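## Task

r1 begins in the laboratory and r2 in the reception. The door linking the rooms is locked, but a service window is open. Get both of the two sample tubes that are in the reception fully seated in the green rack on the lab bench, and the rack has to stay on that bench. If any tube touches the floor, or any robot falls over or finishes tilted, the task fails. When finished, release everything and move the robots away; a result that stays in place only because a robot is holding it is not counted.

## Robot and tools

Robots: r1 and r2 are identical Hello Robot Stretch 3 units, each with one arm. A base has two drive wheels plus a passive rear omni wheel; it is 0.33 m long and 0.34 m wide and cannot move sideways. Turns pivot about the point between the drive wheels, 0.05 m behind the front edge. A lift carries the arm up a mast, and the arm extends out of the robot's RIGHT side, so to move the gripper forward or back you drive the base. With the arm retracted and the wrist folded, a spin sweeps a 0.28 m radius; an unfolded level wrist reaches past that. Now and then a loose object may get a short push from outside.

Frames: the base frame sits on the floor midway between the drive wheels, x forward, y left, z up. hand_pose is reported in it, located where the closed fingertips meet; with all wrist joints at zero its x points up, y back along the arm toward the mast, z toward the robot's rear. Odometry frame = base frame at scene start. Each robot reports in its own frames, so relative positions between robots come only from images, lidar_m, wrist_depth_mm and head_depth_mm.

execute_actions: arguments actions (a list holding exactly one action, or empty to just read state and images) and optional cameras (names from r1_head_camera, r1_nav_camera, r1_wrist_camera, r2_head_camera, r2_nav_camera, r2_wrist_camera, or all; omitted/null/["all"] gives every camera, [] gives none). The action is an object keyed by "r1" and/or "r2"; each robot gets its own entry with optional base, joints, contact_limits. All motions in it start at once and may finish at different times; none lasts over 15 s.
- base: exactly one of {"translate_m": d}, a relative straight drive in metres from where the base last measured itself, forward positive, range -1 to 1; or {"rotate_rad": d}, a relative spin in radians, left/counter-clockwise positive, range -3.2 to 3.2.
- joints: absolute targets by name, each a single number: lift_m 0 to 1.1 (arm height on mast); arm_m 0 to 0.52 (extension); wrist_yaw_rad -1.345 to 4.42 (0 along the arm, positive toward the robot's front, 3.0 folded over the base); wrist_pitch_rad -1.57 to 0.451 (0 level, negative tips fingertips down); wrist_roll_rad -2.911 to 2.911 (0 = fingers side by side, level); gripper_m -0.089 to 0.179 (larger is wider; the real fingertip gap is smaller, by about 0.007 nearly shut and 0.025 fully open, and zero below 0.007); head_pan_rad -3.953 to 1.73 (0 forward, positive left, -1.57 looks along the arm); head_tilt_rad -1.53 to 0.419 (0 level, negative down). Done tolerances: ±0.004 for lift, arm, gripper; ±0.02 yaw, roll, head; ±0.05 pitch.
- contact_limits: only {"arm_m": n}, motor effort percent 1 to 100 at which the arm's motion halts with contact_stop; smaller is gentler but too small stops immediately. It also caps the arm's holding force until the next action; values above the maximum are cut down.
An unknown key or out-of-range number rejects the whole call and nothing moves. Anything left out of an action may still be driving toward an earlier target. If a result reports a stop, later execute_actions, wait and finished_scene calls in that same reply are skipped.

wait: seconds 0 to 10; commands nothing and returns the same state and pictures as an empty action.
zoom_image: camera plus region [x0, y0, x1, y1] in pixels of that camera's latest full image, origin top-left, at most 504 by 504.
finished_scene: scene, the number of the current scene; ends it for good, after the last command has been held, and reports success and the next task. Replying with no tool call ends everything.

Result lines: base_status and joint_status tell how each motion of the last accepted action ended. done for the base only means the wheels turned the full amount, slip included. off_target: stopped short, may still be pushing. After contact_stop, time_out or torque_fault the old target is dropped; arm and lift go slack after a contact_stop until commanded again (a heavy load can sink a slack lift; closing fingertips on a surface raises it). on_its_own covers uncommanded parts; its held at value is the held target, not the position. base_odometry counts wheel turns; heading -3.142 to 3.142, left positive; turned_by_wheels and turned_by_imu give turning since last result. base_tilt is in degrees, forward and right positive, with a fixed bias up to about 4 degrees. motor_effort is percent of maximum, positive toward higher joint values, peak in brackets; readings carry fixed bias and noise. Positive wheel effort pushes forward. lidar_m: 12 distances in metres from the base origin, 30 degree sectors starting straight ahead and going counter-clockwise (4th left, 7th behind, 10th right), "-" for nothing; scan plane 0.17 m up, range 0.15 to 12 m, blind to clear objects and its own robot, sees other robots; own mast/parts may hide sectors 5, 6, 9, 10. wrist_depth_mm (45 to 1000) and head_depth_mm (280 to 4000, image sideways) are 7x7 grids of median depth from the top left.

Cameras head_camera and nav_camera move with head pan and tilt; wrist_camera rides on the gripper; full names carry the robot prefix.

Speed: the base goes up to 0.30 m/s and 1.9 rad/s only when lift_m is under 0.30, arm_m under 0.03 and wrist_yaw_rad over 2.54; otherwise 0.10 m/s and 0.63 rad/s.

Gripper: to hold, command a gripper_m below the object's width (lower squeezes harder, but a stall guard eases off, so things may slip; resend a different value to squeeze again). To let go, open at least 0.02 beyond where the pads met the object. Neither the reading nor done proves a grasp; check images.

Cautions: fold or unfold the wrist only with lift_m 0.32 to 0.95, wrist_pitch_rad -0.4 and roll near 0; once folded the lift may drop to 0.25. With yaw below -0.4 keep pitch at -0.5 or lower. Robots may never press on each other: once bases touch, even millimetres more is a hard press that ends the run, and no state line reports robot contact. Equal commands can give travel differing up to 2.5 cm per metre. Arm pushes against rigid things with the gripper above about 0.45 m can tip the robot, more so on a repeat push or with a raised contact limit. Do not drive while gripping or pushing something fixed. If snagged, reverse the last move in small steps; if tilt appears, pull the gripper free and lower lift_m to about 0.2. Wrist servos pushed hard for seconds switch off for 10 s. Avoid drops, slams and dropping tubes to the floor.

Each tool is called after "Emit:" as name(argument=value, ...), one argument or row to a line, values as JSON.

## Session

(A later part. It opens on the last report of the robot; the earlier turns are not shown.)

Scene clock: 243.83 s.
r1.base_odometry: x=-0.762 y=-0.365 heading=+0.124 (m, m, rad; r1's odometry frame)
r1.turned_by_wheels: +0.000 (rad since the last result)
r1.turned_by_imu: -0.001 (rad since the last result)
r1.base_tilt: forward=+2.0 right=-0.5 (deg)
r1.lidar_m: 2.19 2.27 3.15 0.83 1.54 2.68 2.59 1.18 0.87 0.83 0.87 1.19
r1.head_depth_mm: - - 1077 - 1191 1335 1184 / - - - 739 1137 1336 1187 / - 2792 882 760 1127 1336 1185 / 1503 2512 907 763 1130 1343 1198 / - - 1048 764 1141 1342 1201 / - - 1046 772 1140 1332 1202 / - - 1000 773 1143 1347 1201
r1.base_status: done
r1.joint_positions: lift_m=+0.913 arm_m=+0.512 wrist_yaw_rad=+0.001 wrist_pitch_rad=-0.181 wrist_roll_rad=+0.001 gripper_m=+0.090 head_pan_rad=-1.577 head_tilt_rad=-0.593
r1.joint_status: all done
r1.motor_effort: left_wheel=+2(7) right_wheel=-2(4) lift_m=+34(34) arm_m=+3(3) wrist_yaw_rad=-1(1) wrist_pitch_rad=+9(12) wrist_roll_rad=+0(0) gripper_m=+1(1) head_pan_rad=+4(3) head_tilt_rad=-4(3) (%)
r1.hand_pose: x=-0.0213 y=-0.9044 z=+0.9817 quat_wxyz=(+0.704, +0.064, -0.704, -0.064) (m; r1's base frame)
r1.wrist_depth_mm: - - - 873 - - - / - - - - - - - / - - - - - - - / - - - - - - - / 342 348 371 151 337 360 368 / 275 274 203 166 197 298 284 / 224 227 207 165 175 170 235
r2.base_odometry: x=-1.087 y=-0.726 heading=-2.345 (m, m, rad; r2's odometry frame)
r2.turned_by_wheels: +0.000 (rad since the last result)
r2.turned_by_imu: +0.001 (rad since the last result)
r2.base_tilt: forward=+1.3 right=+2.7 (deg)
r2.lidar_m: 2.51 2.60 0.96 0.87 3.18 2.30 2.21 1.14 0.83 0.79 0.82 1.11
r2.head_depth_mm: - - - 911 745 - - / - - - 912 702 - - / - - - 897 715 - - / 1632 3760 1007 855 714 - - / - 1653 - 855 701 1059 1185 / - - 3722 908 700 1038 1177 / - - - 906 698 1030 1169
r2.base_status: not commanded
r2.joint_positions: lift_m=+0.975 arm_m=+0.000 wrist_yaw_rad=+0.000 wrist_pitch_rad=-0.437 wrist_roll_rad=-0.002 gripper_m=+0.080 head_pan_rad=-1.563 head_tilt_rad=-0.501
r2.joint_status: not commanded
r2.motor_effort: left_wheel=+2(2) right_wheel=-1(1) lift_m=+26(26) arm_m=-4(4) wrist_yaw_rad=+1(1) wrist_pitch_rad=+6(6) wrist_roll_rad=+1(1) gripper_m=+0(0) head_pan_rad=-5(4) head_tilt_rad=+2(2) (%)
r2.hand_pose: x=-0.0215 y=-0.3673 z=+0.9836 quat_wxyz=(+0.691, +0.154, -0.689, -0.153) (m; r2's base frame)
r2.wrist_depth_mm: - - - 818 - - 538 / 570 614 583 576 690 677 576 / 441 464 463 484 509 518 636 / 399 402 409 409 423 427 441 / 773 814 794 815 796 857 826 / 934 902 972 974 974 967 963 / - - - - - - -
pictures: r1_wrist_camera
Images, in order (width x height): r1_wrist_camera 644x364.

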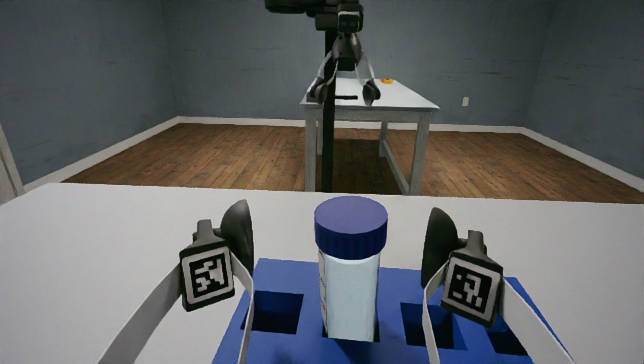

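Emit:
execute_actions(
  actions=[
    {"r1":{"base":{"translate_m":-0.005},"joints":{"gripper_m":-0.004}}},
  ],
  cameras=["r1_wrist_camera"],
)

Emit:
execute_actions(
  actions=[
    {"r1":{"joints":{"lift_m":0.99}}},
  ],
  cameras=["r1_wrist_camera"],
)

Scene clock: 245.43 s.
r1.base_odometry: x=-0.767 y=-0.365 heading=+0.124 (m, m, rad; r1's odometry frame)
r1.turned_by_wheels: +0.000 (rad since the last result)
r1.turned_by_imu: +0.000 (rad since the last result)
r1.base_tilt: forward=+1.9 right=-0.4 (deg)
r1.lidar_m: 2.19 2.28 3.15 0.83 1.52 2.68 2.59 1.17 0.87 0.83 0.87 1.19
r1.head_depth_mm: - - 1083 - 1185 1324 1182 / - - - 737 1129 1331 1192 / - 2817 882 757 1133 1336 1192 / 1503 2464 907 762 1134 1344 1194 / - - 1046 766 1138 1340 1199 / - - 1048 771 1138 1345 1202 / - - 1059 774 1138 1340 1195
r1.base_status: done
r1.joint_positions: lift_m=+0.913 arm_m=+0.512 wrist_yaw_rad=+0.000 wrist_pitch_rad=-0.182 wrist_roll_rad=+0.001 gripper_m=-0.003 head_pan_rad=-1.577 head_tilt_rad=-0.593
r1.joint_status: all done
r1.motor_effort: left_wheel=+2(2) right_wheel=-1(7) lift_m=+34(34) arm_m=+3(2) wrist_yaw_rad=-1(1) wrist_pitch_rad=+10(10) wrist_roll_rad=+0(1) gripper_m=-15(98) head_pan_rad=+3(2) head_tilt_rad=-3(4) (%)
r1.hand_pose: x=-0.0214 y=-0.9043 z=+0.9815 quat_wxyz=(+0.704, +0.064, -0.704, -0.064) (m; r1's base frame)
r1.wrist_depth_mm: - - - - - - - / - - - - - - - / - - - - - - - / - - - - - - - / 342 344 352 141 379 362 368 / 273 273 283 157 - 267 288 / 224 228 166 165 176 185 235
r2.base_odometry: x=-1.087 y=-0.726 heading=-2.345 (m, m, rad; r2's odometry frame)
r2.turned_by_wheels: +0.000 (rad since the last result)
r2.turned_by_imu: +0.000 (rad since the last result)
r2.base_tilt: forward=+1.3 right=+2.7 (deg)
r2.lidar_m: 2.51 2.59 0.96 0.87 3.19 2.30 2.21 1.14 0.83 0.79 0.82 1.11
r2.head_depth_mm: - - - 911 745 - - / - - - 911 701 - - / - - - 900 715 - - / - 3781 966 854 716 - - / - 1645 - 856 701 1061 1185 / - - 3731 908 699 1037 1174 / - - - 906 700 1030 1166
r2.base_status: not commanded
r2.joint_positions: lift_m=+0.975 arm_m=+0.000 wrist_yaw_rad=+0.000 wrist_pitch_rad=-0.437 wrist_roll_rad=-0.002 gripper_m=+0.080 head_pan_rad=-1.563 head_tilt_rad=-0.501
r2.joint_status: not commanded
r2.motor_effort: left_wheel=+2(2) right_wheel=+0(1) lift_m=+26(26) arm_m=-4(4) wrist_yaw_rad=-1(0) wrist_pitch_rad=+6(6) wrist_roll_rad=+1(1) gripper_m=+0(0) head_pan_rad=-5(4) head_tilt_rad=+2(2) (%)
r2.hand_pose: x=-0.0215 y=-0.3673 z=+0.9836 quat_wxyz=(+0.691, +0.154, -0.689, -0.153) (m; r2's base frame)
r2.wrist_depth_mm: - - - 859 - - 541 / 568 609 596 604 693 675 574 / 440 457 462 481 505 530 633 / 397 404 407 413 427 430 440 / 782 788 806 806 798 833 824 / 898 926 979 939 986 970 970 / - - - - - - -
pictures: r1_wrist_camera
Images, in order (width x height): r1_wrist_camera 644x364.

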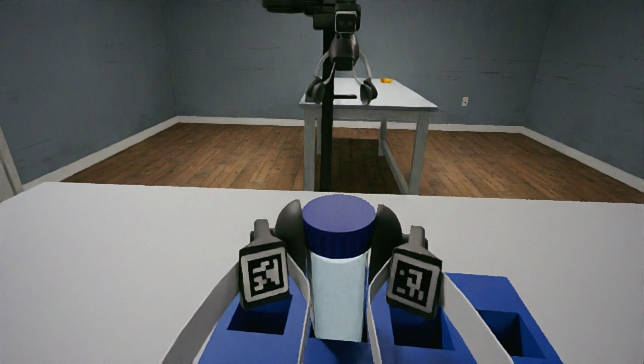

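Scene clock: 246.97 s.
r1.base_odometry: x=-0.767 y=-0.365 heading=+0.124 (m, m, rad; r1's odometry frame)
r1.turned_by_wheels: +0.000 (rad since the last result)
r1.turned_by_imu: +0.000 (rad since the last result)
r1.base_tilt: forward=+2.2 right=-0.4 (deg)
r1.lidar_m: 2.19 2.28 3.14 0.83 1.52 2.68 2.59 1.18 0.86 0.83 0.87 1.19
r1.head_depth_mm: - - - 720 1135 1328 1185 / - - 1023 754 1135 1336 1193 / - - 905 758 1143 1329 1192 / 1506 2519 909 763 1133 1331 1197 / - - 1043 768 1130 1339 1195 / - - 1047 771 1137 1341 1204 / - - 1056 773 1140 1346 1202
r1.base_status: not commanded
r1.joint_positions: lift_m=+0.990 arm_m=+0.512 wrist_yaw_rad=+0.000 wrist_pitch_rad=-0.182 wrist_roll_rad=+0.001 gripper_m=-0.003 head_pan_rad=-1.577 head_tilt_rad=-0.593
r1.joint_status: all done
r1.motor_effort: left_wheel=+2(2) right_wheel=-1(1) lift_m=+34(37) arm_m=+3(2) wrist_yaw_rad=+0(1) wrist_pitch_rad=+10(10) wrist_roll_rad=+1(1) gripper_m=-15(15) head_pan_rad=+2(2) head_tilt_rad=-3(3) (%)
r1.hand_pose: x=-0.0214 y=-0.9043 z=+1.0583 quat_wxyz=(+0.704, +0.065, -0.704, -0.065) (m; r1's base frame)
r1.wrist_depth_mm: - - - 853 - - - / - - - - - - - / - - - - - - - / - - - - - - - / - 480 - 141 - - - / 380 386 386 157 - 392 395 / 316 317 317 240 322 325 328
r2.base_odometry: x=-1.087 y=-0.726 heading=-2.345 (m, m, rad; r2's odometry frame)
r2.turned_by_wheels: +0.000 (rad since the last result)
r2.turned_by_imu: +0.000 (rad since the last result)
r2.base_tilt: forward=+1.3 right=+2.7 (deg)
r2.lidar_m: 2.51 2.60 0.96 0.87 3.20 2.30 2.21 1.14 0.83 0.79 0.82 1.11
r2.head_depth_mm: - - - 910 744 - - / - - - 911 701 - - / - - - 901 716 - - / 1661 1656 917 856 716 - - / - 2544 3969 856 699 1059 1186 / - - 3703 910 699 1034 1174 / - - - 906 697 1030 1168
r2.base_status: not commanded
r2.joint_positions: lift_m=+0.975 arm_m=+0.000 wrist_yaw_rad=+0.000 wrist_pitch_rad=-0.437 wrist_roll_rad=-0.002 gripper_m=+0.080 head_pan_rad=-1.563 head_tilt_rad=-0.501
r2.joint_status: not commanded
r2.motor_effort: left_wheel=+1(2) right_wheel=-1(1) lift_m=+26(26) arm_m=-4(4) wrist_yaw_rad=+0(0) wrist_pitch_rad=+6(6) wrist_roll_rad=+1(1) gripper_m=+0(0) head_pan_rad=-4(4) head_tilt_rad=+2(1) (%)
r2.hand_pose: x=-0.0215 y=-0.3673 z=+0.9836 quat_wxyz=(+0.691, +0.154, -0.689, -0.153) (m; r2's base frame)
r2.wrist_depth_mm: - - - - - - 533 / 570 611 605 587 694 676 574 / 448 457 475 488 503 518 631 / 396 407 403 419 427 431 442 / 782 813 814 801 804 851 832 / 916 909 941 941 965 991 954 / - - - - - - -
pictures: r1_wrist_camera
Images, in order (width x height): r1_wrist_camera 644x364.

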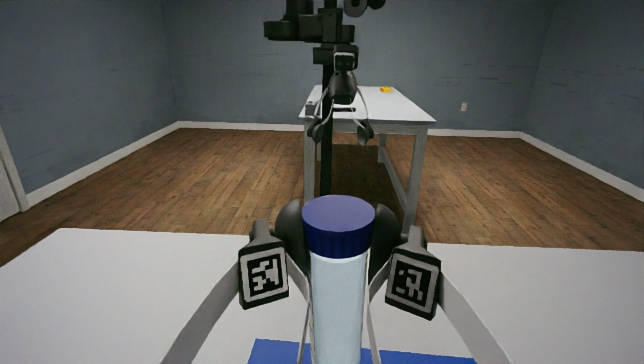

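Emit:
execute_actions(
  actions=[
    {"r1":{"base":{"rotate_rad":3.181},"joints":{"arm_m":0.38}}},
  ],
  cameras=["r1_wrist_camera","r1_head_camera"],
)

Scene clock: 253.63 s.
r1.base_odometry: x=-0.767 y=-0.365 heading=-2.979 (m, m, rad; r1's odometry frame)
r1.turned_by_wheels: +3.181 (rad since the last result)
r1.turned_by_imu: +3.194 (rad since the last result)
r1.base_tilt: forward=+2.1 right=-0.4 (deg)
r1.lidar_m: 2.59 1.13 0.86 0.83 0.88 1.25 2.19 2.31 3.28 0.83 0.96 2.66
r1.head_depth_mm: 2979 3164 - 2249 1724 1401 1184 / 2991 3089 2990 1050 1684 1410 1187 / 2963 - 1162 975 1642 1354 1188 / 2963 3198 1239 983 1742 1423 1193 / 2984 3213 1317 1015 1760 1437 1195 / 2988 3264 1331 1021 1702 1434 1200 / 3031 3415 1342 1026 1420 1391 1208
r1.base_status: done
r1.joint_positions: lift_m=+0.990 arm_m=+0.380 wrist_yaw_rad=+0.000 wrist_pitch_rad=-0.183 wrist_roll_rad=+0.001 gripper_m=-0.003 head_pan_rad=-1.577 head_tilt_rad=-0.593
r1.joint_status: all done
r1.motor_effort: left_wheel=-1(7) right_wheel=+1(9) lift_m=+35(35) arm_m=-3(1) wrist_yaw_rad=-1(0) wrist_pitch_rad=+10(10) wrist_roll_rad=+0(0) gripper_m=-15(15) head_pan_rad=+2(2) head_tilt_rad=-3(3) (%)
r1.hand_pose: x=-0.0214 y=-0.7729 z=+1.0582 quat_wxyz=(+0.704, +0.065, -0.704, -0.065) (m; r1's base frame)
r1.wrist_depth_mm: - - - - - - - / - - - - - - - / - - - - - - - / - - 926 943 - - - / - 682 670 141 - - - / 536 529 549 156 - - - / 443 450 450 288 450 - -
r2.base_odometry: x=-1.087 y=-0.726 heading=-2.345 (m, m, rad; r2's odometry frame)
r2.turned_by_wheels: +0.000 (rad since the last result)
r2.turned_by_imu: +0.002 (rad since the last result)
r2.base_tilt: forward=+1.4 right=+2.7 (deg)
r2.lidar_m: 2.51 2.61 0.96 0.87 3.20 2.30 2.20 1.14 0.83 0.79 0.82 1.11
r2.head_depth_mm: - - - 911 746 - - / - - - 915 702 - - / - - - 900 714 - - / 1488 2843 2644 853 715 - - / - 3729 - 854 701 1060 1187 / - - 3679 909 701 1036 1175 / - - - 907 698 1031 1165
r2.base_status: not commanded
r2.joint_positions: lift_m=+0.975 arm_m=+0.000 wrist_yaw_rad=+0.000 wrist_pitch_rad=-0.437 wrist_roll_rad=-0.002 gripper_m=+0.080 head_pan_rad=-1.563 head_tilt_rad=-0.501
r2.joint_status: not commanded
r2.motor_effort: left_wheel=+2(2) right_wheel=-1(1) lift_m=+26(26) arm_m=-4(4) wrist_yaw_rad=+0(1) wrist_pitch_rad=+6(6) wrist_roll_rad=+1(1) gripper_m=+0(0) head_pan_rad=-4(5) head_tilt_rad=+2(2) (%)
r2.hand_pose: x=-0.0215 y=-0.3673 z=+0.9836 quat_wxyz=(+0.691, +0.154, -0.689, -0.153) (m; r2's base frame)
r2.wrist_depth_mm: - - - - - - 548 / 566 616 596 584 695 694 572 / 444 456 471 482 507 517 624 / 397 406 404 415 424 426 438 / 788 798 787 810 791 837 843 / 899 913 993 961 999 986 1000 / - - - - - - -
pictures: r1_head_camera (sideways: a quarter turn clockwise sets it upright), r1_wrist_camera
Images, in order (width x height): r1_head_camera 896x504, r1_wrist_camera 644x364.

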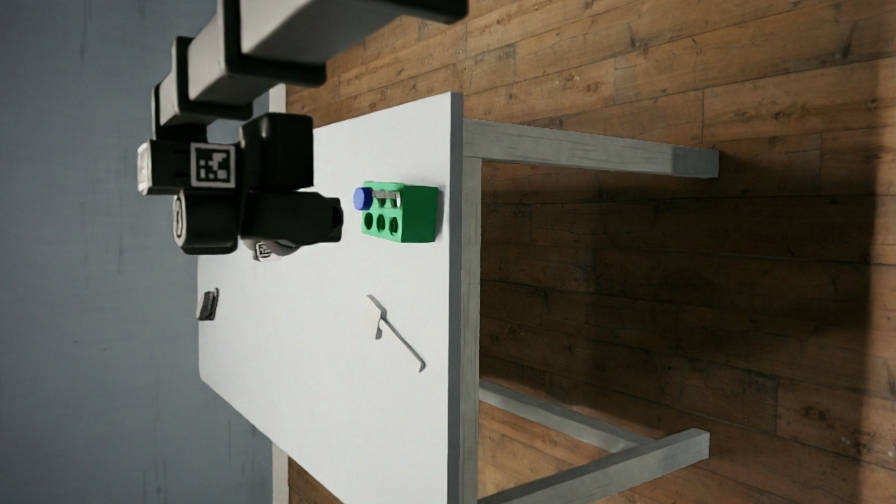

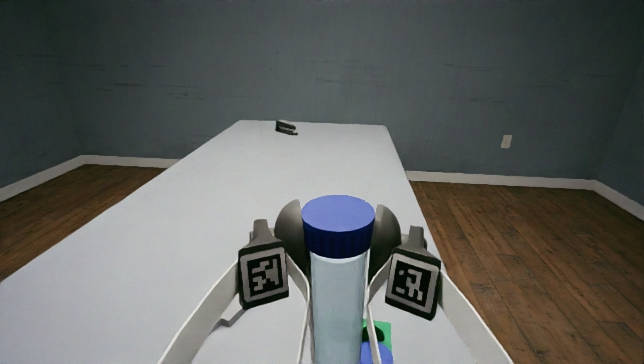

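Emit:
execute_actions(
  actions=[
    {"r1":{"base":{"translate_m":0.084},"joints":{"arm_m":0.52,"wrist_yaw_rad":-0.35,"lift_m":0.93}}},
  ],
  cameras=["r1_wrist_camera","r1_head_camera"],
)

Scene clock: 257.27 s.
r1.base_odometry: x=-0.850 y=-0.379 heading=-2.979 (m, m, rad; r1's odometry frame)
r1.turned_by_wheels: +0.000 (rad since the last result)
r1.turned_by_imu: -0.001 (rad since the last result)
r1.base_tilt: forward=+2.2 right=-0.5 (deg)
r1.lidar_m: 2.50 1.13 0.85 0.83 0.87 1.24 2.28 2.40 0.85 0.85 0.93 2.58
r1.head_depth_mm: 2924 3265 3511 - 1669 1409 1180 / 3009 3247 1189 974 1202 1349 1190 / 2991 3178 1155 982 1738 1425 1193 / 3012 3239 1231 1009 1747 1421 1194 / 2994 3163 1321 1017 1750 1425 1199 / 3032 3332 1323 1022 1653 1392 1202 / 3019 3436 3331 1028 1606 1433 1203
r1.base_status: done
r1.joint_positions: lift_m=+0.930 arm_m=+0.518 wrist_yaw_rad=-0.348 wrist_pitch_rad=-0.183 wrist_roll_rad=+0.001 gripper_m=-0.003 head_pan_rad=-1.577 head_tilt_rad=-0.593
r1.joint_status: all done
joint sent to its limit — the command would take r1.arm_m past its upper limit, so that joint was sent only as far as its limit.
r1.motor_effort: left_wheel=-1(3) right_wheel=+2(8) lift_m=+24(32) arm_m=+3(2) wrist_yaw_rad=-2(3) wrist_pitch_rad=+10(11) wrist_roll_rad=+1(0) gripper_m=-15(15) head_pan_rad=+3(2) head_tilt_rad=-3(3) (%)
r1.hand_pose: x=-0.1059 y=-0.8954 z=+0.9985 quat_wxyz=(+0.682, -0.058, -0.705, -0.186) (m; r1's base frame)
r1.wrist_depth_mm: - - - - - - - / - - - - - - - / - - - - - - - / 761 783 758 849 - - - / 568 573 578 141 - - - / 448 449 455 156 - - - / 376 377 375 355 380 - -
r2.base_odometry: x=-1.087 y=-0.726 heading=-2.345 (m, m, rad; r2's odometry frame)
r2.turned_by_wheels: +0.000 (rad since the last result)
r2.turned_by_imu: +0.001 (rad since the last result)
r2.base_tilt: forward=+1.3 right=+2.7 (deg)
r2.lidar_m: 2.51 2.60 0.96 0.87 3.20 2.30 2.21 1.14 0.83 0.79 0.82 1.11
r2.head_depth_mm: - - - 917 745 - - / - - - 912 702 - - / - - - 902 716 - - / - 1513 2664 853 714 - - / - 3563 3962 855 701 1059 1188 / - - 3697 908 701 1036 1176 / - - - 906 699 1028 1161
r2.base_status: not commanded
r2.joint_positions: lift_m=+0.975 arm_m=+0.000 wrist_yaw_rad=+0.000 wrist_pitch_rad=-0.437 wrist_roll_rad=-0.002 gripper_m=+0.080 head_pan_rad=-1.563 head_tilt_rad=-0.501
r2.joint_status: not commanded
r2.motor_effort: left_wheel=+2(2) right_wheel=-1(1) lift_m=+26(26) arm_m=-4(4) wrist_yaw_rad=+0(0) wrist_pitch_rad=+6(6) wrist_roll_rad=+1(1) gripper_m=+0(0) head_pan_rad=-4(4) head_tilt_rad=+2(2) (%)
r2.hand_pose: x=-0.0215 y=-0.3673 z=+0.9836 quat_wxyz=(+0.691, +0.154, -0.689, -0.153) (m; r2's base frame)
r2.wrist_depth_mm: - - - - - - 535 / 586 607 604 572 696 678 597 / 447 460 478 487 496 518 625 / 394 400 405 418 423 428 440 / 794 783 769 830 813 829 829 / 900 910 973 947 996 945 993 / - - - - - - -
pictures: r1_head_camera (sideways: a quarter turn clockwise sets it upright), r1_wrist_camera
Images, in order (width x height): r1_head_camera 896x504, r1_wrist_camera 644x364.

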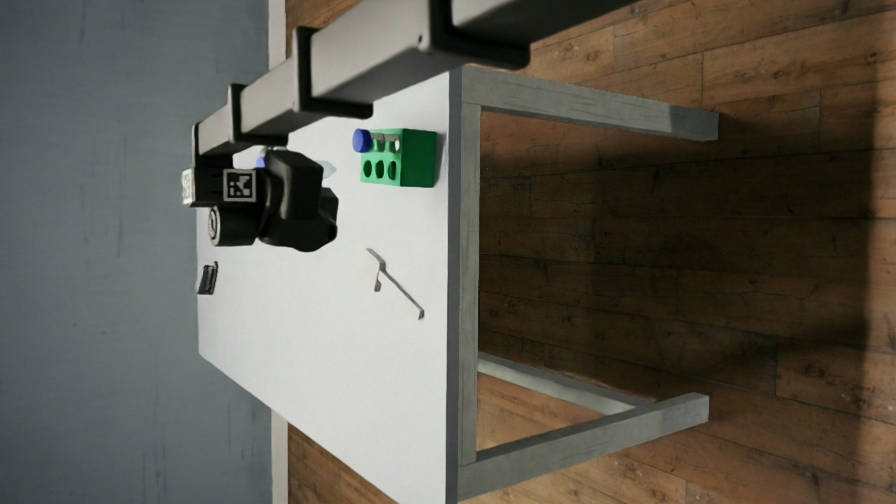

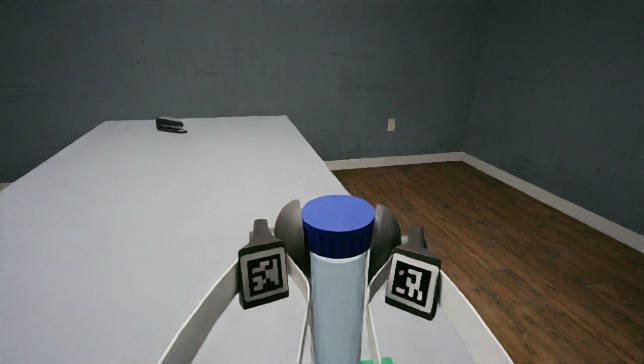

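Now the tube tip is visible from the head camera. Lowering to just above the rack.

Emit:
execute_actions(
  actions=[
    {"r1":{"joints":{"lift_m":0.872}}},
  ],
  cameras=["r1_wrist_camera","r1_head_camera"],
)

Emit:
zoom_image(
  camera="r1_head_camera",
  region=[300,110,450,210],
)

Scene clock: 258.83 s.
r1.base_odometry: x=-0.850 y=-0.379 heading=-2.979 (m, m, rad; r1's odometry frame)
r1.turned_by_wheels: +0.000 (rad since the last result)
r1.turned_by_imu: +0.000 (rad since the last result)
r1.base_tilt: forward=+1.9 right=-0.6 (deg)
r1.lidar_m: 2.51 1.12 0.85 0.83 0.87 1.24 2.28 2.40 0.85 0.85 0.93 2.57
r1.head_depth_mm: 2952 3254 3137 2440 - 1371 1186 / 2961 3263 3290 973 1170 1350 1190 / 2988 3139 - 981 1745 1418 1194 / 2990 3202 1318 1009 1761 1426 1202 / 3017 3174 1323 1018 1759 1431 1199 / 3013 3332 1334 1020 1648 1386 1197 / 3027 3411 3290 1029 1607 1439 1209
r1.base_status: not commanded
r1.joint_positions: lift_m=+0.872 arm_m=+0.518 wrist_yaw_rad=-0.348 wrist_pitch_rad=-0.183 wrist_roll_rad=+0.001 gripper_m=-0.003 head_pan_rad=-1.577 head_tilt_rad=-0.593
r1.joint_status: all done
r1.motor_effort: left_wheel=-1(1) right_wheel=+2(2) lift_m=+24(24) arm_m=+2(2) wrist_yaw_rad=-3(2) wrist_pitch_rad=+10(10) wrist_roll_rad=+1(0) gripper_m=-14(15) head_pan_rad=+3(2) head_tilt_rad=-3(3) (%)
r1.hand_pose: x=-0.1059 y=-0.8954 z=+0.9405 quat_wxyz=(+0.682, -0.058, -0.705, -0.186) (m; r1's base frame)
r1.wrist_depth_mm: - - - - - - - / - - - - - - - / - - - - - - - / 630 638 640 647 - - - / 459 465 473 141 - - - / 373 372 378 157 - - - / 307 299 308 224 260 - -
r2.base_odometry: x=-1.087 y=-0.726 heading=-2.345 (m, m, rad; r2's odometry frame)
r2.turned_by_wheels: +0.000 (rad since the last result)
r2.turned_by_imu: +0.000 (rad since the last result)
r2.base_tilt: forward=+1.3 right=+2.7 (deg)
r2.lidar_m: 2.51 2.60 0.96 0.87 3.20 2.30 2.21 1.14 0.83 0.79 0.82 1.11
r2.head_depth_mm: - - - 913 745 - - / - - - 913 702 - - / - - - 900 713 - - / - 1534 2641 853 715 - - / - 3591 3964 855 701 1057 1186 / - - 3720 907 701 1039 1174 / - - - 904 698 1033 1169
r2.base_status: not commanded
r2.joint_positions: lift_m=+0.975 arm_m=+0.000 wrist_yaw_rad=+0.000 wrist_pitch_rad=-0.437 wrist_roll_rad=-0.002 gripper_m=+0.080 head_pan_rad=-1.563 head_tilt_rad=-0.501
r2.joint_status: not commanded
r2.motor_effort: left_wheel=+2(2) right_wheel=-1(1) lift_m=+26(26) arm_m=-4(4) wrist_yaw_rad=+1(1) wrist_pitch_rad=+6(6) wrist_roll_rad=+1(1) gripper_m=+0(0) head_pan_rad=-5(5) head_tilt_rad=+2(1) (%)
r2.hand_pose: x=-0.0215 y=-0.3673 z=+0.9836 quat_wxyz=(+0.691, +0.154, -0.689, -0.153) (m; r2's base frame)
r2.wrist_depth_mm: - - - - - - 537 / 576 610 594 581 691 673 588 / 446 455 471 483 500 521 633 / 397 397 409 421 425 430 433 / 798 798 809 811 784 819 816 / 903 919 946 969 993 987 991 / - - - - - - -
pictures: r1_head_camera (sideways: a quarter turn clockwise sets it upright), r1_wrist_camera
Images, in order (width x height): r1_head_camera 896x504, r1_wrist_camera 644x364.

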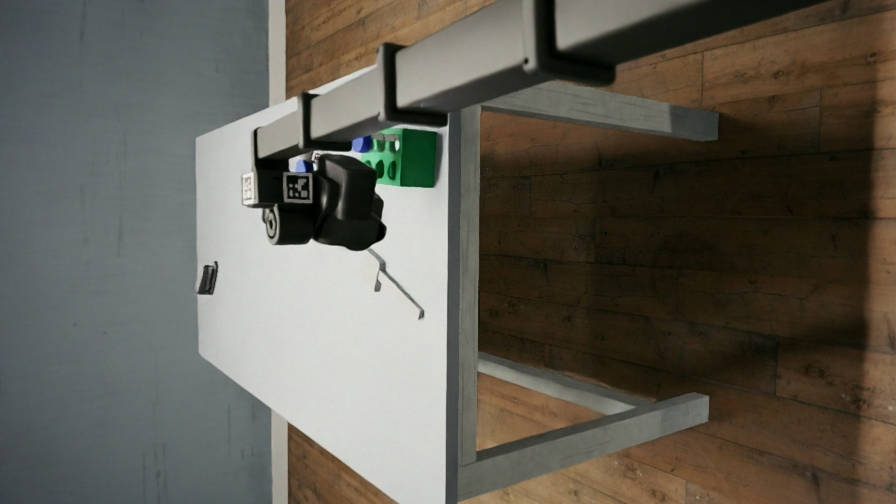

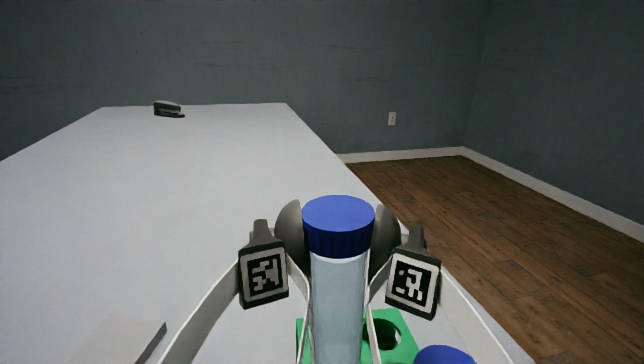

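Region (300, 110, 450, 210) of r1_head_camera's 896x504 image, scaled by 3.360, with more detail than that image has.

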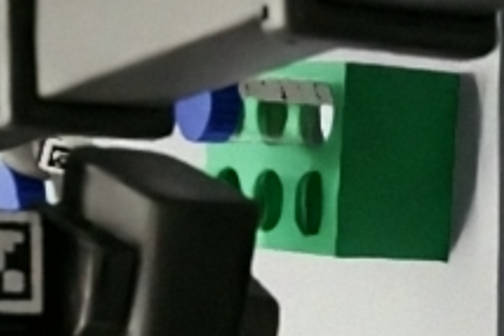

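Emit:
execute_actions(
  actions=[
    {"r1":{"joints":{"lift_m":0.852}}},
  ],
  cameras=["r1_wrist_camera","r1_head_camera"],
)

Emit:
zoom_image(
  camera="r1_head_camera",
  region=[300,110,450,210],
)

Scene clock: 260.03 s.
r1.base_odometry: x=-0.850 y=-0.379 heading=-2.979 (m, m, rad; r1's odometry frame)
r1.turned_by_wheels: +0.000 (rad since the last result)
r1.turned_by_imu: +0.000 (rad since the last result)
r1.base_tilt: forward=+2.0 right=-0.4 (deg)
r1.lidar_m: 2.50 1.12 0.85 0.83 0.88 1.24 2.28 2.39 0.85 0.85 0.93 2.57
r1.head_depth_mm: 2937 3316 3181 2264 - 1369 1169 / 2938 3212 2276 992 1187 1345 1188 / 2960 3160 - 978 1747 1418 1194 / 2969 3186 1352 1011 1743 1429 1199 / 2986 3228 1332 1017 1766 1423 1208 / 3021 3327 1331 1018 1645 1393 1195 / 3023 3349 3267 1027 1614 1429 1208
r1.base_status: not commanded
r1.joint_positions: lift_m=+0.852 arm_m=+0.518 wrist_yaw_rad=-0.348 wrist_pitch_rad=-0.183 wrist_roll_rad=+0.001 gripper_m=-0.003 head_pan_rad=-1.577 head_tilt_rad=-0.593
r1.joint_status: all done
r1.motor_effort: left_wheel=-1(1) right_wheel=+2(2) lift_m=+24(24) arm_m=+2(2) wrist_yaw_rad=-2(2) wrist_pitch_rad=+10(10) wrist_roll_rad=+1(0) gripper_m=-15(15) head_pan_rad=+3(3) head_tilt_rad=-3(3) (%)
r1.hand_pose: x=-0.1059 y=-0.8954 z=+0.9205 quat_wxyz=(+0.682, -0.058, -0.705, -0.186) (m; r1's base frame)
r1.wrist_depth_mm: - - - - - - - / - - - - - - - / - 909 928 - - - - / 579 588 591 606 - - - / 423 435 448 141 - - - / 343 345 343 156 - - - / 279 282 288 204 219 305 -
r2.base_odometry: x=-1.087 y=-0.726 heading=-2.345 (m, m, rad; r2's odometry frame)
r2.turned_by_wheels: +0.000 (rad since the last result)
r2.turned_by_imu: +0.000 (rad since the last result)
r2.base_tilt: forward=+1.3 right=+2.7 (deg)
r2.lidar_m: 2.51 2.59 0.96 0.87 3.19 2.30 2.21 1.14 0.83 0.79 0.82 1.12
r2.head_depth_mm: - - - 912 745 - - / - - - 911 702 - - / - - - 901 716 - - / - 2205 2650 854 714 - - / - 3577 - 854 701 1061 1184 / - - 3713 908 700 1035 1171 / - - - 907 698 1031 1171
r2.base_status: not commanded
r2.joint_positions: lift_m=+0.975 arm_m=+0.000 wrist_yaw_rad=+0.000 wrist_pitch_rad=-0.437 wrist_roll_rad=-0.002 gripper_m=+0.080 head_pan_rad=-1.563 head_tilt_rad=-0.501
r2.joint_status: not commanded
r2.motor_effort: left_wheel=+2(2) right_wheel=-1(1) lift_m=+26(26) arm_m=-4(4) wrist_yaw_rad=+0(0) wrist_pitch_rad=+6(6) wrist_roll_rad=+1(1) gripper_m=+0(0) head_pan_rad=-5(4) head_tilt_rad=+2(2) (%)
r2.hand_pose: x=-0.0215 y=-0.3673 z=+0.9836 quat_wxyz=(+0.691, +0.154, -0.689, -0.153) (m; r2's base frame)
r2.wrist_depth_mm: - - - - - - 531 / 571 613 598 594 708 677 587 / 441 452 471 483 504 530 637 / 399 403 412 419 427 430 441 / 779 804 794 831 822 824 851 / 923 886 952 959 980 966 - / - - - - - - -
pictures: r1_head_camera (sideways: a quarter turn clockwise sets it upright), r1_wrist_camera
Images, in order (width x height): r1_head_camera 896x504, r1_wrist_camera 644x364.

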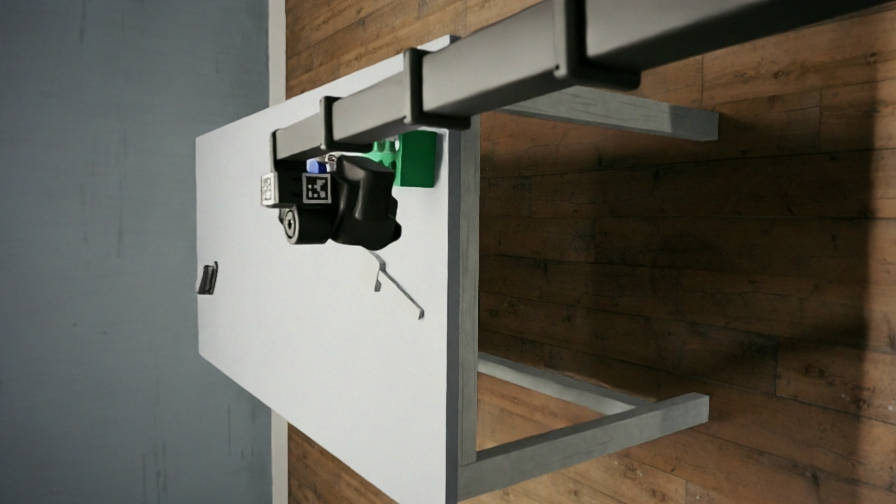

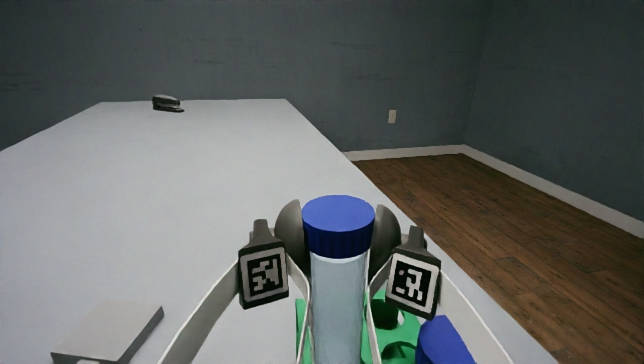

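Region (300, 110, 450, 210) of r1_head_camera's 896x504 image, scaled by 3.360, with more detail than that image has.

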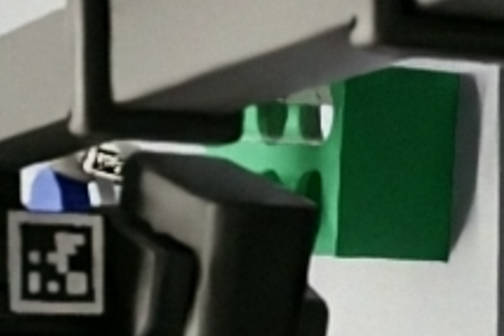

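Emit:
execute_actions(
  actions=[
    {"r1":{"joints":{"lift_m":0.828}}},
  ],
  cameras=["r1_wrist_camera"],
)

Scene clock: 261.13 s.
r1.base_odometry: x=-0.850 y=-0.379 heading=-2.979 (m, m, rad; r1's odometry frame)
r1.turned_by_wheels: +0.000 (rad since the last result)
r1.turned_by_imu: +0.000 (rad since the last result)
r1.base_tilt: forward=+2.0 right=-0.4 (deg)
r1.lidar_m: 2.51 1.12 0.85 0.83 0.87 1.24 2.27 2.39 0.85 0.85 0.93 2.57
r1.head_depth_mm: 2942 3296 3203 2137 - - 1160 / 2950 3259 1460 - 1396 1342 1195 / 2974 3168 1579 978 1753 1416 1191 / 2949 3184 1398 1008 1744 1421 1199 / 2998 3165 1322 1015 1756 1422 1198 / 2974 3309 1334 1020 1645 1391 1198 / 3045 3442 3327 1026 1617 1433 1207
r1.base_status: not commanded
r1.joint_positions: lift_m=+0.828 arm_m=+0.518 wrist_yaw_rad=-0.351 wrist_pitch_rad=-0.181 wrist_roll_rad=+0.001 gripper_m=-0.003 head_pan_rad=-1.577 head_tilt_rad=-0.593
r1.joint_status: all done
r1.motor_effort: left_wheel=-2(2) right_wheel=+3(4) lift_m=+24(25) arm_m=+2(2) wrist_yaw_rad=+0(1) wrist_pitch_rad=+10(10) wrist_roll_rad=+0(1) gripper_m=-15(15) head_pan_rad=+3(3) head_tilt_rad=-3(4) (%)
r1.hand_pose: x=-0.1067 y=-0.8953 z=+0.8970 quat_wxyz=(+0.682, -0.060, -0.705, -0.186) (m; r1's base frame)
r1.wrist_depth_mm: - - - - - - - / - - - - - - - / 816 854 858 - - - - / 523 527 540 548 - - - / 390 393 398 142 426 - - / 307 299 321 156 - - - / 249 257 261 177 180 258 -
r2.base_odometry: x=-1.087 y=-0.726 heading=-2.345 (m, m, rad; r2's odometry frame)
r2.turned_by_wheels: +0.000 (rad since the last result)
r2.turned_by_imu: +0.000 (rad since the last result)
r2.base_tilt: forward=+1.3 right=+2.7 (deg)
r2.lidar_m: 2.51 2.59 0.96 0.86 3.19 2.30 2.22 1.14 0.83 0.79 0.82 1.11
r2.head_depth_mm: - - - 909 744 - - / - - - 912 702 - - / - - - 900 717 - - / - 1533 2651 855 716 - - / - 3570 3976 856 700 1059 1188 / - - 3717 908 700 1038 1174 / - - - 906 699 1028 1166
r2.base_status: not commanded
r2.joint_positions: lift_m=+0.975 arm_m=+0.000 wrist_yaw_rad=+0.000 wrist_pitch_rad=-0.437 wrist_roll_rad=-0.002 gripper_m=+0.080 head_pan_rad=-1.563 head_tilt_rad=-0.501
r2.joint_status: not commanded
r2.motor_effort: left_wheel=+1(2) right_wheel=-1(0) lift_m=+26(26) arm_m=-4(4) wrist_yaw_rad=+0(0) wrist_pitch_rad=+6(6) wrist_roll_rad=+1(1) gripper_m=+0(0) head_pan_rad=-4(5) head_tilt_rad=+2(2) (%)
r2.hand_pose: x=-0.0215 y=-0.3673 z=+0.9836 quat_wxyz=(+0.691, +0.154, -0.689, -0.153) (m; r2's base frame)
r2.wrist_depth_mm: - - - - - - 537 / 559 610 591 586 703 657 581 / 446 455 472 482 495 528 635 / 400 404 406 420 418 433 445 / 757 793 787 814 799 823 819 / 914 900 973 957 982 989 - / - - - - - - -
pictures: r1_wrist_camera
Images, in order (width x height): r1_wrist_camera 644x364.

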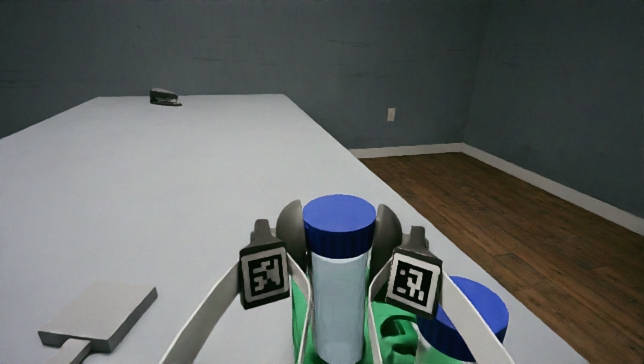

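Emit:
execute_actions(
  actions=[
    {"r1":{"joints":{"lift_m":0.812}}},
  ],
  cameras=["r1_wrist_camera"],
)

Scene clock: 262.13 s.
r1.base_odometry: x=-0.850 y=-0.379 heading=-2.979 (m, m, rad; r1's odometry frame)
r1.turned_by_wheels: +0.000 (rad since the last result)
r1.turned_by_imu: +0.000 (rad since the last result)
r1.base_tilt: forward=+2.0 right=-0.5 (deg)
r1.lidar_m: 2.50 1.12 0.85 0.83 0.87 1.24 2.27 2.40 0.85 0.85 0.93 2.58
r1.head_depth_mm: 2924 3292 3184 2116 1858 - 1159 / 2956 3234 1428 - 1603 1344 1187 / 2958 3199 1472 978 1742 1412 1193 / 2971 3150 1394 1008 1744 1420 1197 / 2998 3214 1321 1015 1759 1426 1198 / 2993 3363 1328 1017 1636 1392 1202 / 3027 3388 3304 1027 1606 1431 1206
r1.base_status: not commanded
r1.joint_positions: lift_m=+0.812 arm_m=+0.518 wrist_yaw_rad=-0.351 wrist_pitch_rad=-0.181 wrist_roll_rad=+0.001 gripper_m=-0.003 head_pan_rad=-1.577 head_tilt_rad=-0.593
r1.joint_status: all done
r1.motor_effort: left_wheel=-2(2) right_wheel=+3(4) lift_m=+24(23) arm_m=+2(2) wrist_yaw_rad=+1(1) wrist_pitch_rad=+9(10) wrist_roll_rad=+0(1) gripper_m=-15(15) head_pan_rad=+2(3) head_tilt_rad=-4(3) (%)
r1.hand_pose: x=-0.1067 y=-0.8953 z=+0.8810 quat_wxyz=(+0.682, -0.060, -0.705, -0.186) (m; r1's base frame)
r1.wrist_depth_mm: - - - - - - - / - - - - - - - / 755 765 793 892 - - - / 491 495 503 502 - - - / 357 364 370 141 402 - - / 285 279 296 156 - 127 - / 233 240 240 167 172 238 -
r2.base_odometry: x=-1.087 y=-0.726 heading=-2.345 (m, m, rad; r2's odometry frame)
r2.turned_by_wheels: +0.000 (rad since the last result)
r2.turned_by_imu: +0.000 (rad since the last result)
r2.base_tilt: forward=+1.3 right=+2.7 (deg)
r2.lidar_m: 2.51 2.60 0.96 0.87 3.19 2.30 2.21 1.14 0.83 0.79 0.82 1.11
r2.head_depth_mm: - - - 913 745 - - / - - - 910 703 - - / - - - 900 715 - - / - 2236 2651 855 715 - - / - 3634 3979 855 701 1058 1185 / - - 3724 908 699 1038 1175 / - - - 906 700 1029 1165
r2.base_status: not commanded
r2.joint_positions: lift_m=+0.975 arm_m=+0.000 wrist_yaw_rad=+0.000 wrist_pitch_rad=-0.437 wrist_roll_rad=-0.002 gripper_m=+0.080 head_pan_rad=-1.563 head_tilt_rad=-0.501
r2.joint_status: not commanded
r2.motor_effort: left_wheel=+1(2) right_wheel=-2(1) lift_m=+26(26) arm_m=-4(4) wrist_yaw_rad=+0(1) wrist_pitch_rad=+6(6) wrist_roll_rad=+1(1) gripper_m=+0(0) head_pan_rad=-4(4) head_tilt_rad=+1(2) (%)
r2.hand_pose: x=-0.0215 y=-0.3673 z=+0.9836 quat_wxyz=(+0.691, +0.154, -0.689, -0.153) (m; r2's base frame)
r2.wrist_depth_mm: - - - - - - 537 / 573 618 595 592 697 668 580 / 440 456 470 484 510 522 623 / 398 398 413 418 423 427 441 / 776 790 780 822 792 828 831 / 939 923 954 956 967 - 998 / - - - - - - -
pictures: r1_wrist_camera
Images, in order (width x height): r1_wrist_camera 644x364.

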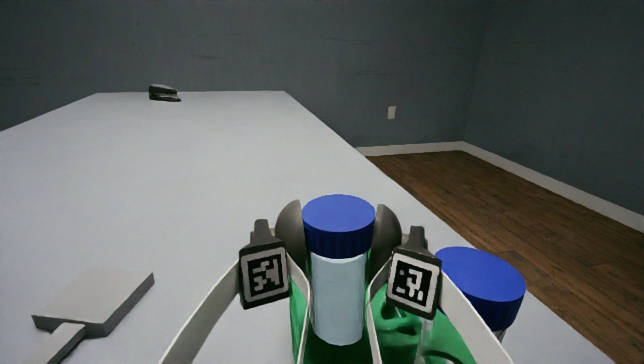

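Emit:
execute_actions(
  actions=[
    {"r1":{"joints":{"gripper_m":0.065}}},
  ],
  cameras=["r1_wrist_camera"],
)

Emit:
execute_actions(
  actions=[
    {"r1":{"joints":{"lift_m":0.88}}},
  ],
  cameras=["r1_wrist_camera"],
)

Scene clock: 263.73 s.
r1.base_odometry: x=-0.850 y=-0.379 heading=-2.979 (m, m, rad; r1's odometry frame)
r1.turned_by_wheels: +0.000 (rad since the last result)
r1.turned_by_imu: +0.000 (rad since the last result)
r1.base_tilt: forward=+2.0 right=-0.4 (deg)
r1.lidar_m: 2.50 1.12 0.85 0.83 0.87 1.24 2.27 2.40 0.85 0.85 0.93 2.56
r1.head_depth_mm: 2962 3272 3160 2093 1849 - 1158 / 2965 3257 1419 - 1606 1346 1196 / 2962 3136 1484 975 1746 1419 1191 / 2924 3187 1389 1006 1750 1423 1198 / 2971 3211 1316 1016 1756 1433 1201 / 3010 3323 1330 1020 1649 1395 1199 / 3045 3425 3323 1021 1610 1436 1203
r1.base_status: not commanded
r1.joint_positions: lift_m=+0.812 arm_m=+0.518 wrist_yaw_rad=-0.350 wrist_pitch_rad=-0.181 wrist_roll_rad=+0.001 gripper_m=+0.065 head_pan_rad=-1.577 head_tilt_rad=-0.593
r1.joint_status: all done
r1.motor_effort: left_wheel=-1(2) right_wheel=+1(3) lift_m=+24(24) arm_m=+2(2) wrist_yaw_rad=+0(0) wrist_pitch_rad=+10(10) wrist_roll_rad=+1(1) gripper_m=+1(99) head_pan_rad=+3(3) head_tilt_rad=-3(4) (%)
r1.hand_pose: x=-0.1065 y=-0.8953 z=+0.8810 quat_wxyz=(+0.682, -0.059, -0.705, -0.186) (m; r1's base frame)
r1.wrist_depth_mm: - - - - - - - / - - - - - - - / 733 796 799 904 - - - / 487 494 507 511 - - - / 362 365 384 354 389 - - / 286 283 - 199 193 122 - / 234 238 243 172 173 180 -
r2.base_odometry: x=-1.087 y=-0.726 heading=-2.345 (m, m, rad; r2's odometry frame)
r2.turned_by_wheels: +0.000 (rad since the last result)
r2.turned_by_imu: +0.000 (rad since the last result)
r2.base_tilt: forward=+1.3 right=+2.7 (deg)
r2.lidar_m: 2.51 2.60 0.96 0.87 3.20 2.30 2.21 1.14 0.83 0.79 0.82 1.11
r2.head_depth_mm: - - - 914 746 - - / - - - 910 702 - - / - - - 900 716 - - / - 2233 2686 856 714 - - / - 3661 - 852 702 1061 1188 / - - 3732 910 700 1035 1177 / - - - 907 700 1030 1167
r2.base_status: not commanded
r2.joint_positions: lift_m=+0.975 arm_m=+0.000 wrist_yaw_rad=+0.000 wrist_pitch_rad=-0.437 wrist_roll_rad=-0.002 gripper_m=+0.080 head_pan_rad=-1.563 head_tilt_rad=-0.501
r2.joint_status: not commanded
r2.motor_effort: left_wheel=+3(2) right_wheel=-1(0) lift_m=+26(26) arm_m=-4(4) wrist_yaw_rad=+0(0) wrist_pitch_rad=+6(6) wrist_roll_rad=+1(1) gripper_m=+0(0) head_pan_rad=-4(5) head_tilt_rad=+2(2) (%)
r2.hand_pose: x=-0.0215 y=-0.3673 z=+0.9836 quat_wxyz=(+0.691, +0.154, -0.689, -0.153) (m; r2's base frame)
r2.wrist_depth_mm: - - - - - - 537 / 578 611 599 575 702 683 578 / 440 457 474 484 504 524 641 / 398 401 409 416 420 431 440 / 803 787 800 814 809 822 831 / 932 918 974 964 990 974 - / - - - - - - -
pictures: r1_wrist_camera
Images, in order (width x height): r1_wrist_camera 644x364.

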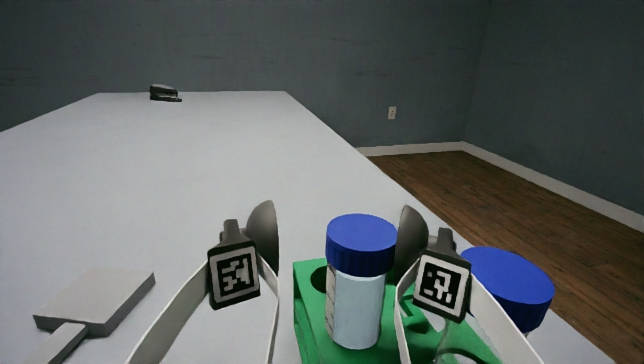

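Scene clock: 265.20 s.
r1.base_odometry: x=-0.850 y=-0.379 heading=-2.979 (m, m, rad; r1's odometry frame)
r1.turned_by_wheels: +0.000 (rad since the last result)
r1.turned_by_imu: +0.000 (rad since the last result)
r1.base_tilt: forward=+2.1 right=-0.4 (deg)
r1.lidar_m: 2.50 1.13 0.85 0.83 0.87 1.24 2.28 2.39 0.85 0.85 0.92 2.58
r1.head_depth_mm: 2925 3276 3170 2446 - 1371 1184 / 2928 3292 3386 992 1187 1345 1192 / 2963 3169 - 980 1733 1416 1191 / 2962 3139 1313 1011 1755 1428 1193 / 3002 3221 1322 1018 1748 1434 1201 / 3031 3322 1334 1021 1656 1385 1199 / 3026 3393 3315 1027 1609 1431 1201
r1.base_status: not commanded
r1.joint_positions: lift_m=+0.880 arm_m=+0.518 wrist_yaw_rad=-0.350 wrist_pitch_rad=-0.181 wrist_roll_rad=+0.001 gripper_m=+0.065 head_pan_rad=-1.577 head_tilt_rad=-0.593
r1.joint_status: all done
r1.motor_effort: left_wheel=-1(1) right_wheel=+1(1) lift_m=+34(37) arm_m=+3(2) wrist_yaw_rad=+0(0) wrist_pitch_rad=+10(9) wrist_roll_rad=+0(1) gripper_m=+0(1) head_pan_rad=+2(2) head_tilt_rad=-3(3) (%)
r1.hand_pose: x=-0.1065 y=-0.8953 z=+0.9486 quat_wxyz=(+0.682, -0.059, -0.705, -0.186) (m; r1's base frame)
r1.wrist_depth_mm: - - - - - - - / - - - - - - - / - - - - - - - / 661 656 669 690 - - - / 486 481 512 492 561 - - / 379 383 - 393 384 - - / 319 303 320 242 312 - -
r2.base_odometry: x=-1.087 y=-0.726 heading=-2.345 (m, m, rad; r2's odometry frame)
r2.turned_by_wheels: +0.000 (rad since the last result)
r2.turned_by_imu: +0.000 (rad since the last result)
r2.base_tilt: forward=+1.3 right=+2.7 (deg)
r2.lidar_m: 2.51 2.60 0.96 0.87 3.21 2.30 2.20 1.14 0.83 0.79 0.82 1.11
r2.head_depth_mm: - - - 912 745 - - / - - - 912 703 - - / - - - 901 716 - - / - 1529 2666 855 715 - - / - 3240 - 857 702 1056 1189 / - - 3707 907 701 1036 1176 / - - - 908 700 1030 1168
r2.base_status: not commanded
r2.joint_positions: lift_m=+0.975 arm_m=+0.000 wrist_yaw_rad=+0.000 wrist_pitch_rad=-0.437 wrist_roll_rad=-0.002 gripper_m=+0.080 head_pan_rad=-1.563 head_tilt_rad=-0.501
r2.joint_status: not commanded
r2.motor_effort: left_wheel=+1(2) right_wheel=-1(1) lift_m=+26(26) arm_m=-4(4) wrist_yaw_rad=+1(2) wrist_pitch_rad=+6(6) wrist_roll_rad=+1(1) gripper_m=+0(0) head_pan_rad=-5(5) head_tilt_rad=+2(2) (%)
r2.hand_pose: x=-0.0215 y=-0.3673 z=+0.9836 quat_wxyz=(+0.691, +0.154, -0.689, -0.153) (m; r2's base frame)
r2.wrist_depth_mm: - - - - - - 534 / 568 619 597 578 704 671 578 / 451 455 484 492 510 516 634 / 394 399 406 416 427 432 444 / 809 785 798 812 786 837 860 / 913 933 968 953 - - 992 / - - - - - - -
pictures: r1_wrist_camera
Images, in order (width x height): r1_wrist_camera 644x364.

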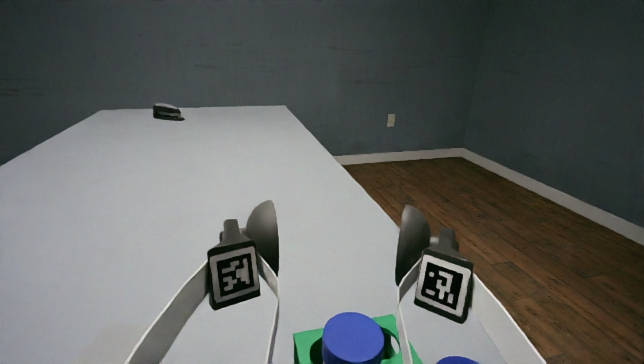

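Emit:
execute_actions(
  actions=[
    {"r1":{"base":{"translate_m":0.15},"joints":{"arm_m":0.2,"lift_m":0.92}}},
  ],
  cameras=["r1_wrist_camera","r1_head_camera"],
)

Emit:
zoom_image(
  camera="r1_head_camera",
  region=[300,0,500,130],
)

Scene clock: 268.90 s.
r1.base_odometry: x=-0.998 y=-0.403 heading=-2.979 (m, m, rad; r1's odometry frame)
r1.turned_by_wheels: +0.000 (rad since the last result)
r1.turned_by_imu: -0.001 (rad since the last result)
r1.base_tilt: forward=+2.2 right=-0.6 (deg)
r1.lidar_m: 2.35 1.11 0.84 0.82 0.87 1.23 2.43 2.55 0.90 0.88 0.88 2.42
r1.head_depth_mm: 2954 3266 1368 - 1574 1340 1187 / 2967 3169 1373 - 1675 1408 1188 / 2982 3178 1386 - 1659 1410 1190 / 2983 3167 1312 1010 1698 1429 1201 / 3006 3240 1318 1016 1650 1381 1204 / 3045 3374 3266 1030 1650 1432 1200 / 3048 3426 3307 2312 1772 1438 1202
r1.base_status: done
r1.joint_positions: lift_m=+0.920 arm_m=+0.200 wrist_yaw_rad=-0.350 wrist_pitch_rad=-0.181 wrist_roll_rad=+0.001 gripper_m=+0.065 head_pan_rad=-1.577 head_tilt_rad=-0.593
r1.joint_status: all done
r1.motor_effort: left_wheel=-2(3) right_wheel=+2(7) lift_m=+34(35) arm_m=-3(6) wrist_yaw_rad=+0(0) wrist_pitch_rad=+10(9) wrist_roll_rad=+1(0) gripper_m=+0(0) head_pan_rad=+2(2) head_tilt_rad=-3(3) (%)
r1.hand_pose: x=-0.1065 y=-0.5779 z=+0.9886 quat_wxyz=(+0.682, -0.060, -0.705, -0.186) (m; r1's base frame)
r1.wrist_depth_mm: - - - - - - - / - - - - - - - / - - - - - - - / - 754 752 789 - - - / 554 564 585 546 502 - - / 436 433 - 468 531 - - / 386 439 - - - - -
r2.base_odometry: x=-1.087 y=-0.726 heading=-2.345 (m, m, rad; r2's odometry frame)
r2.turned_by_wheels: +0.000 (rad since the last result)
r2.turned_by_imu: +0.001 (rad since the last result)
r2.base_tilt: forward=+1.3 right=+2.7 (deg)
r2.lidar_m: 2.51 2.59 0.95 0.87 3.17 2.30 2.21 1.14 0.83 0.79 0.82 1.11
r2.head_depth_mm: - - - 911 746 - - / - - - 913 702 - - / - - - 898 715 - - / - 3245 3705 852 714 - - / - 1480 3725 855 701 1061 1189 / - - 3686 908 700 1036 1175 / - - - 908 698 1030 1167
r2.base_status: not commanded
r2.joint_positions: lift_m=+0.975 arm_m=+0.000 wrist_yaw_rad=+0.000 wrist_pitch_rad=-0.437 wrist_roll_rad=-0.002 gripper_m=+0.080 head_pan_rad=-1.563 head_tilt_rad=-0.501
r2.joint_status: not commanded
r2.motor_effort: left_wheel=+2(2) right_wheel=-1(1) lift_m=+26(26) arm_m=-4(4) wrist_yaw_rad=+1(1) wrist_pitch_rad=+6(6) wrist_roll_rad=+1(1) gripper_m=+0(0) head_pan_rad=-4(4) head_tilt_rad=+2(2) (%)
r2.hand_pose: x=-0.0215 y=-0.3673 z=+0.9836 quat_wxyz=(+0.691, +0.154, -0.689, -0.153) (m; r2's base frame)
r2.wrist_depth_mm: - - - - - - 537 / 575 622 604 579 699 660 573 / 442 456 472 486 506 528 633 / 400 405 415 417 430 434 451 / 767 767 775 805 810 795 827 / 911 925 970 936 - 973 - / - - - - - - -
pictures: r1_head_camera (sideways: a quarter turn clockwise sets it upright), r1_wrist_camera
Images, in order (width x height): r1_head_camera 896x504, r1_wrist_camera 644x364.

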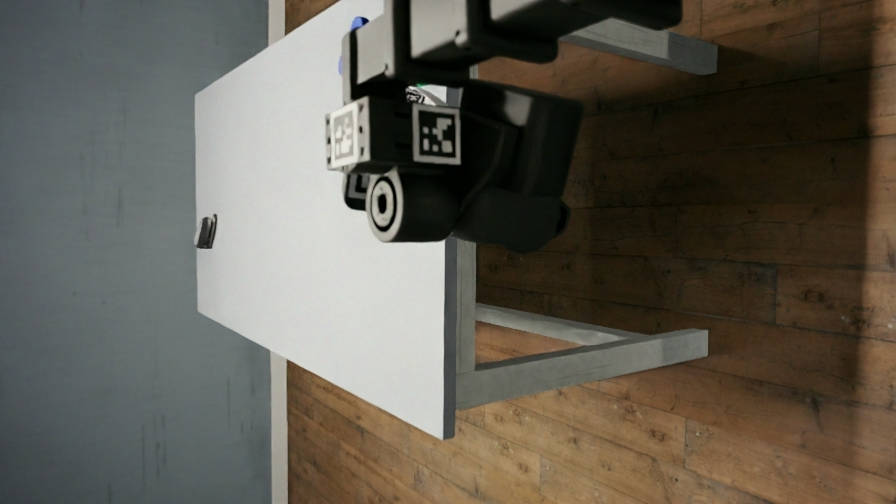

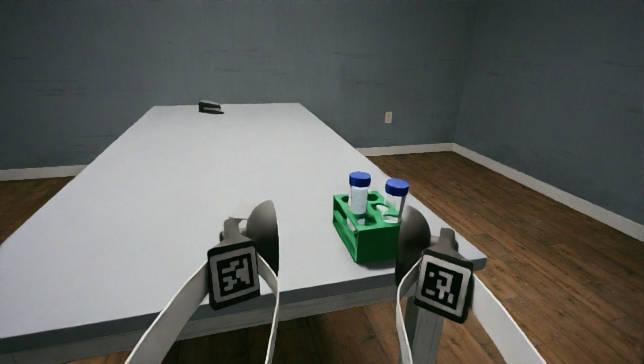

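Region (300, 0, 500, 130) of r1_head_camera's 896x504 image, scaled by 2.520, with more detail than that image has; it fills the top 328 rows of this view, and the rest is white.

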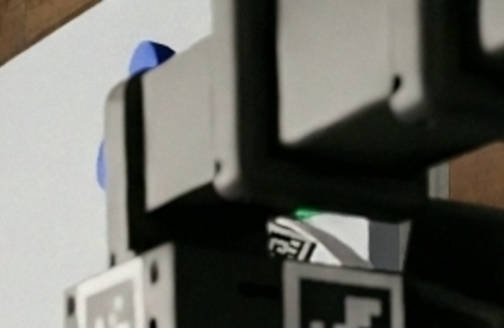

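Emit:
zoom_image(
  camera="r1_wrist_camera",
  region=[310,160,450,280],
)

Region (310, 160, 450, 280) of r1_wrist_camera's 644x364 image, scaled by 3.600; it fills the top 432 rows of this view, and the rest is white.

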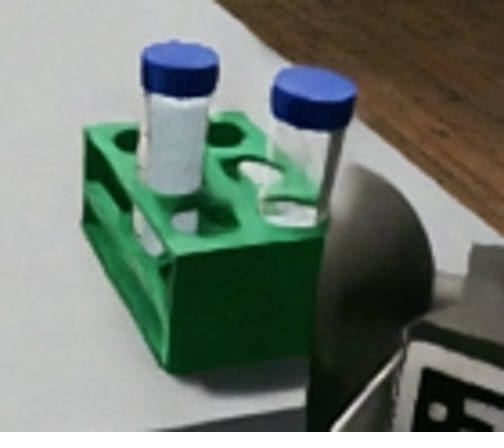

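Emit:
finished_scene(
  scene=1,
)

The scene is finished: the task was done.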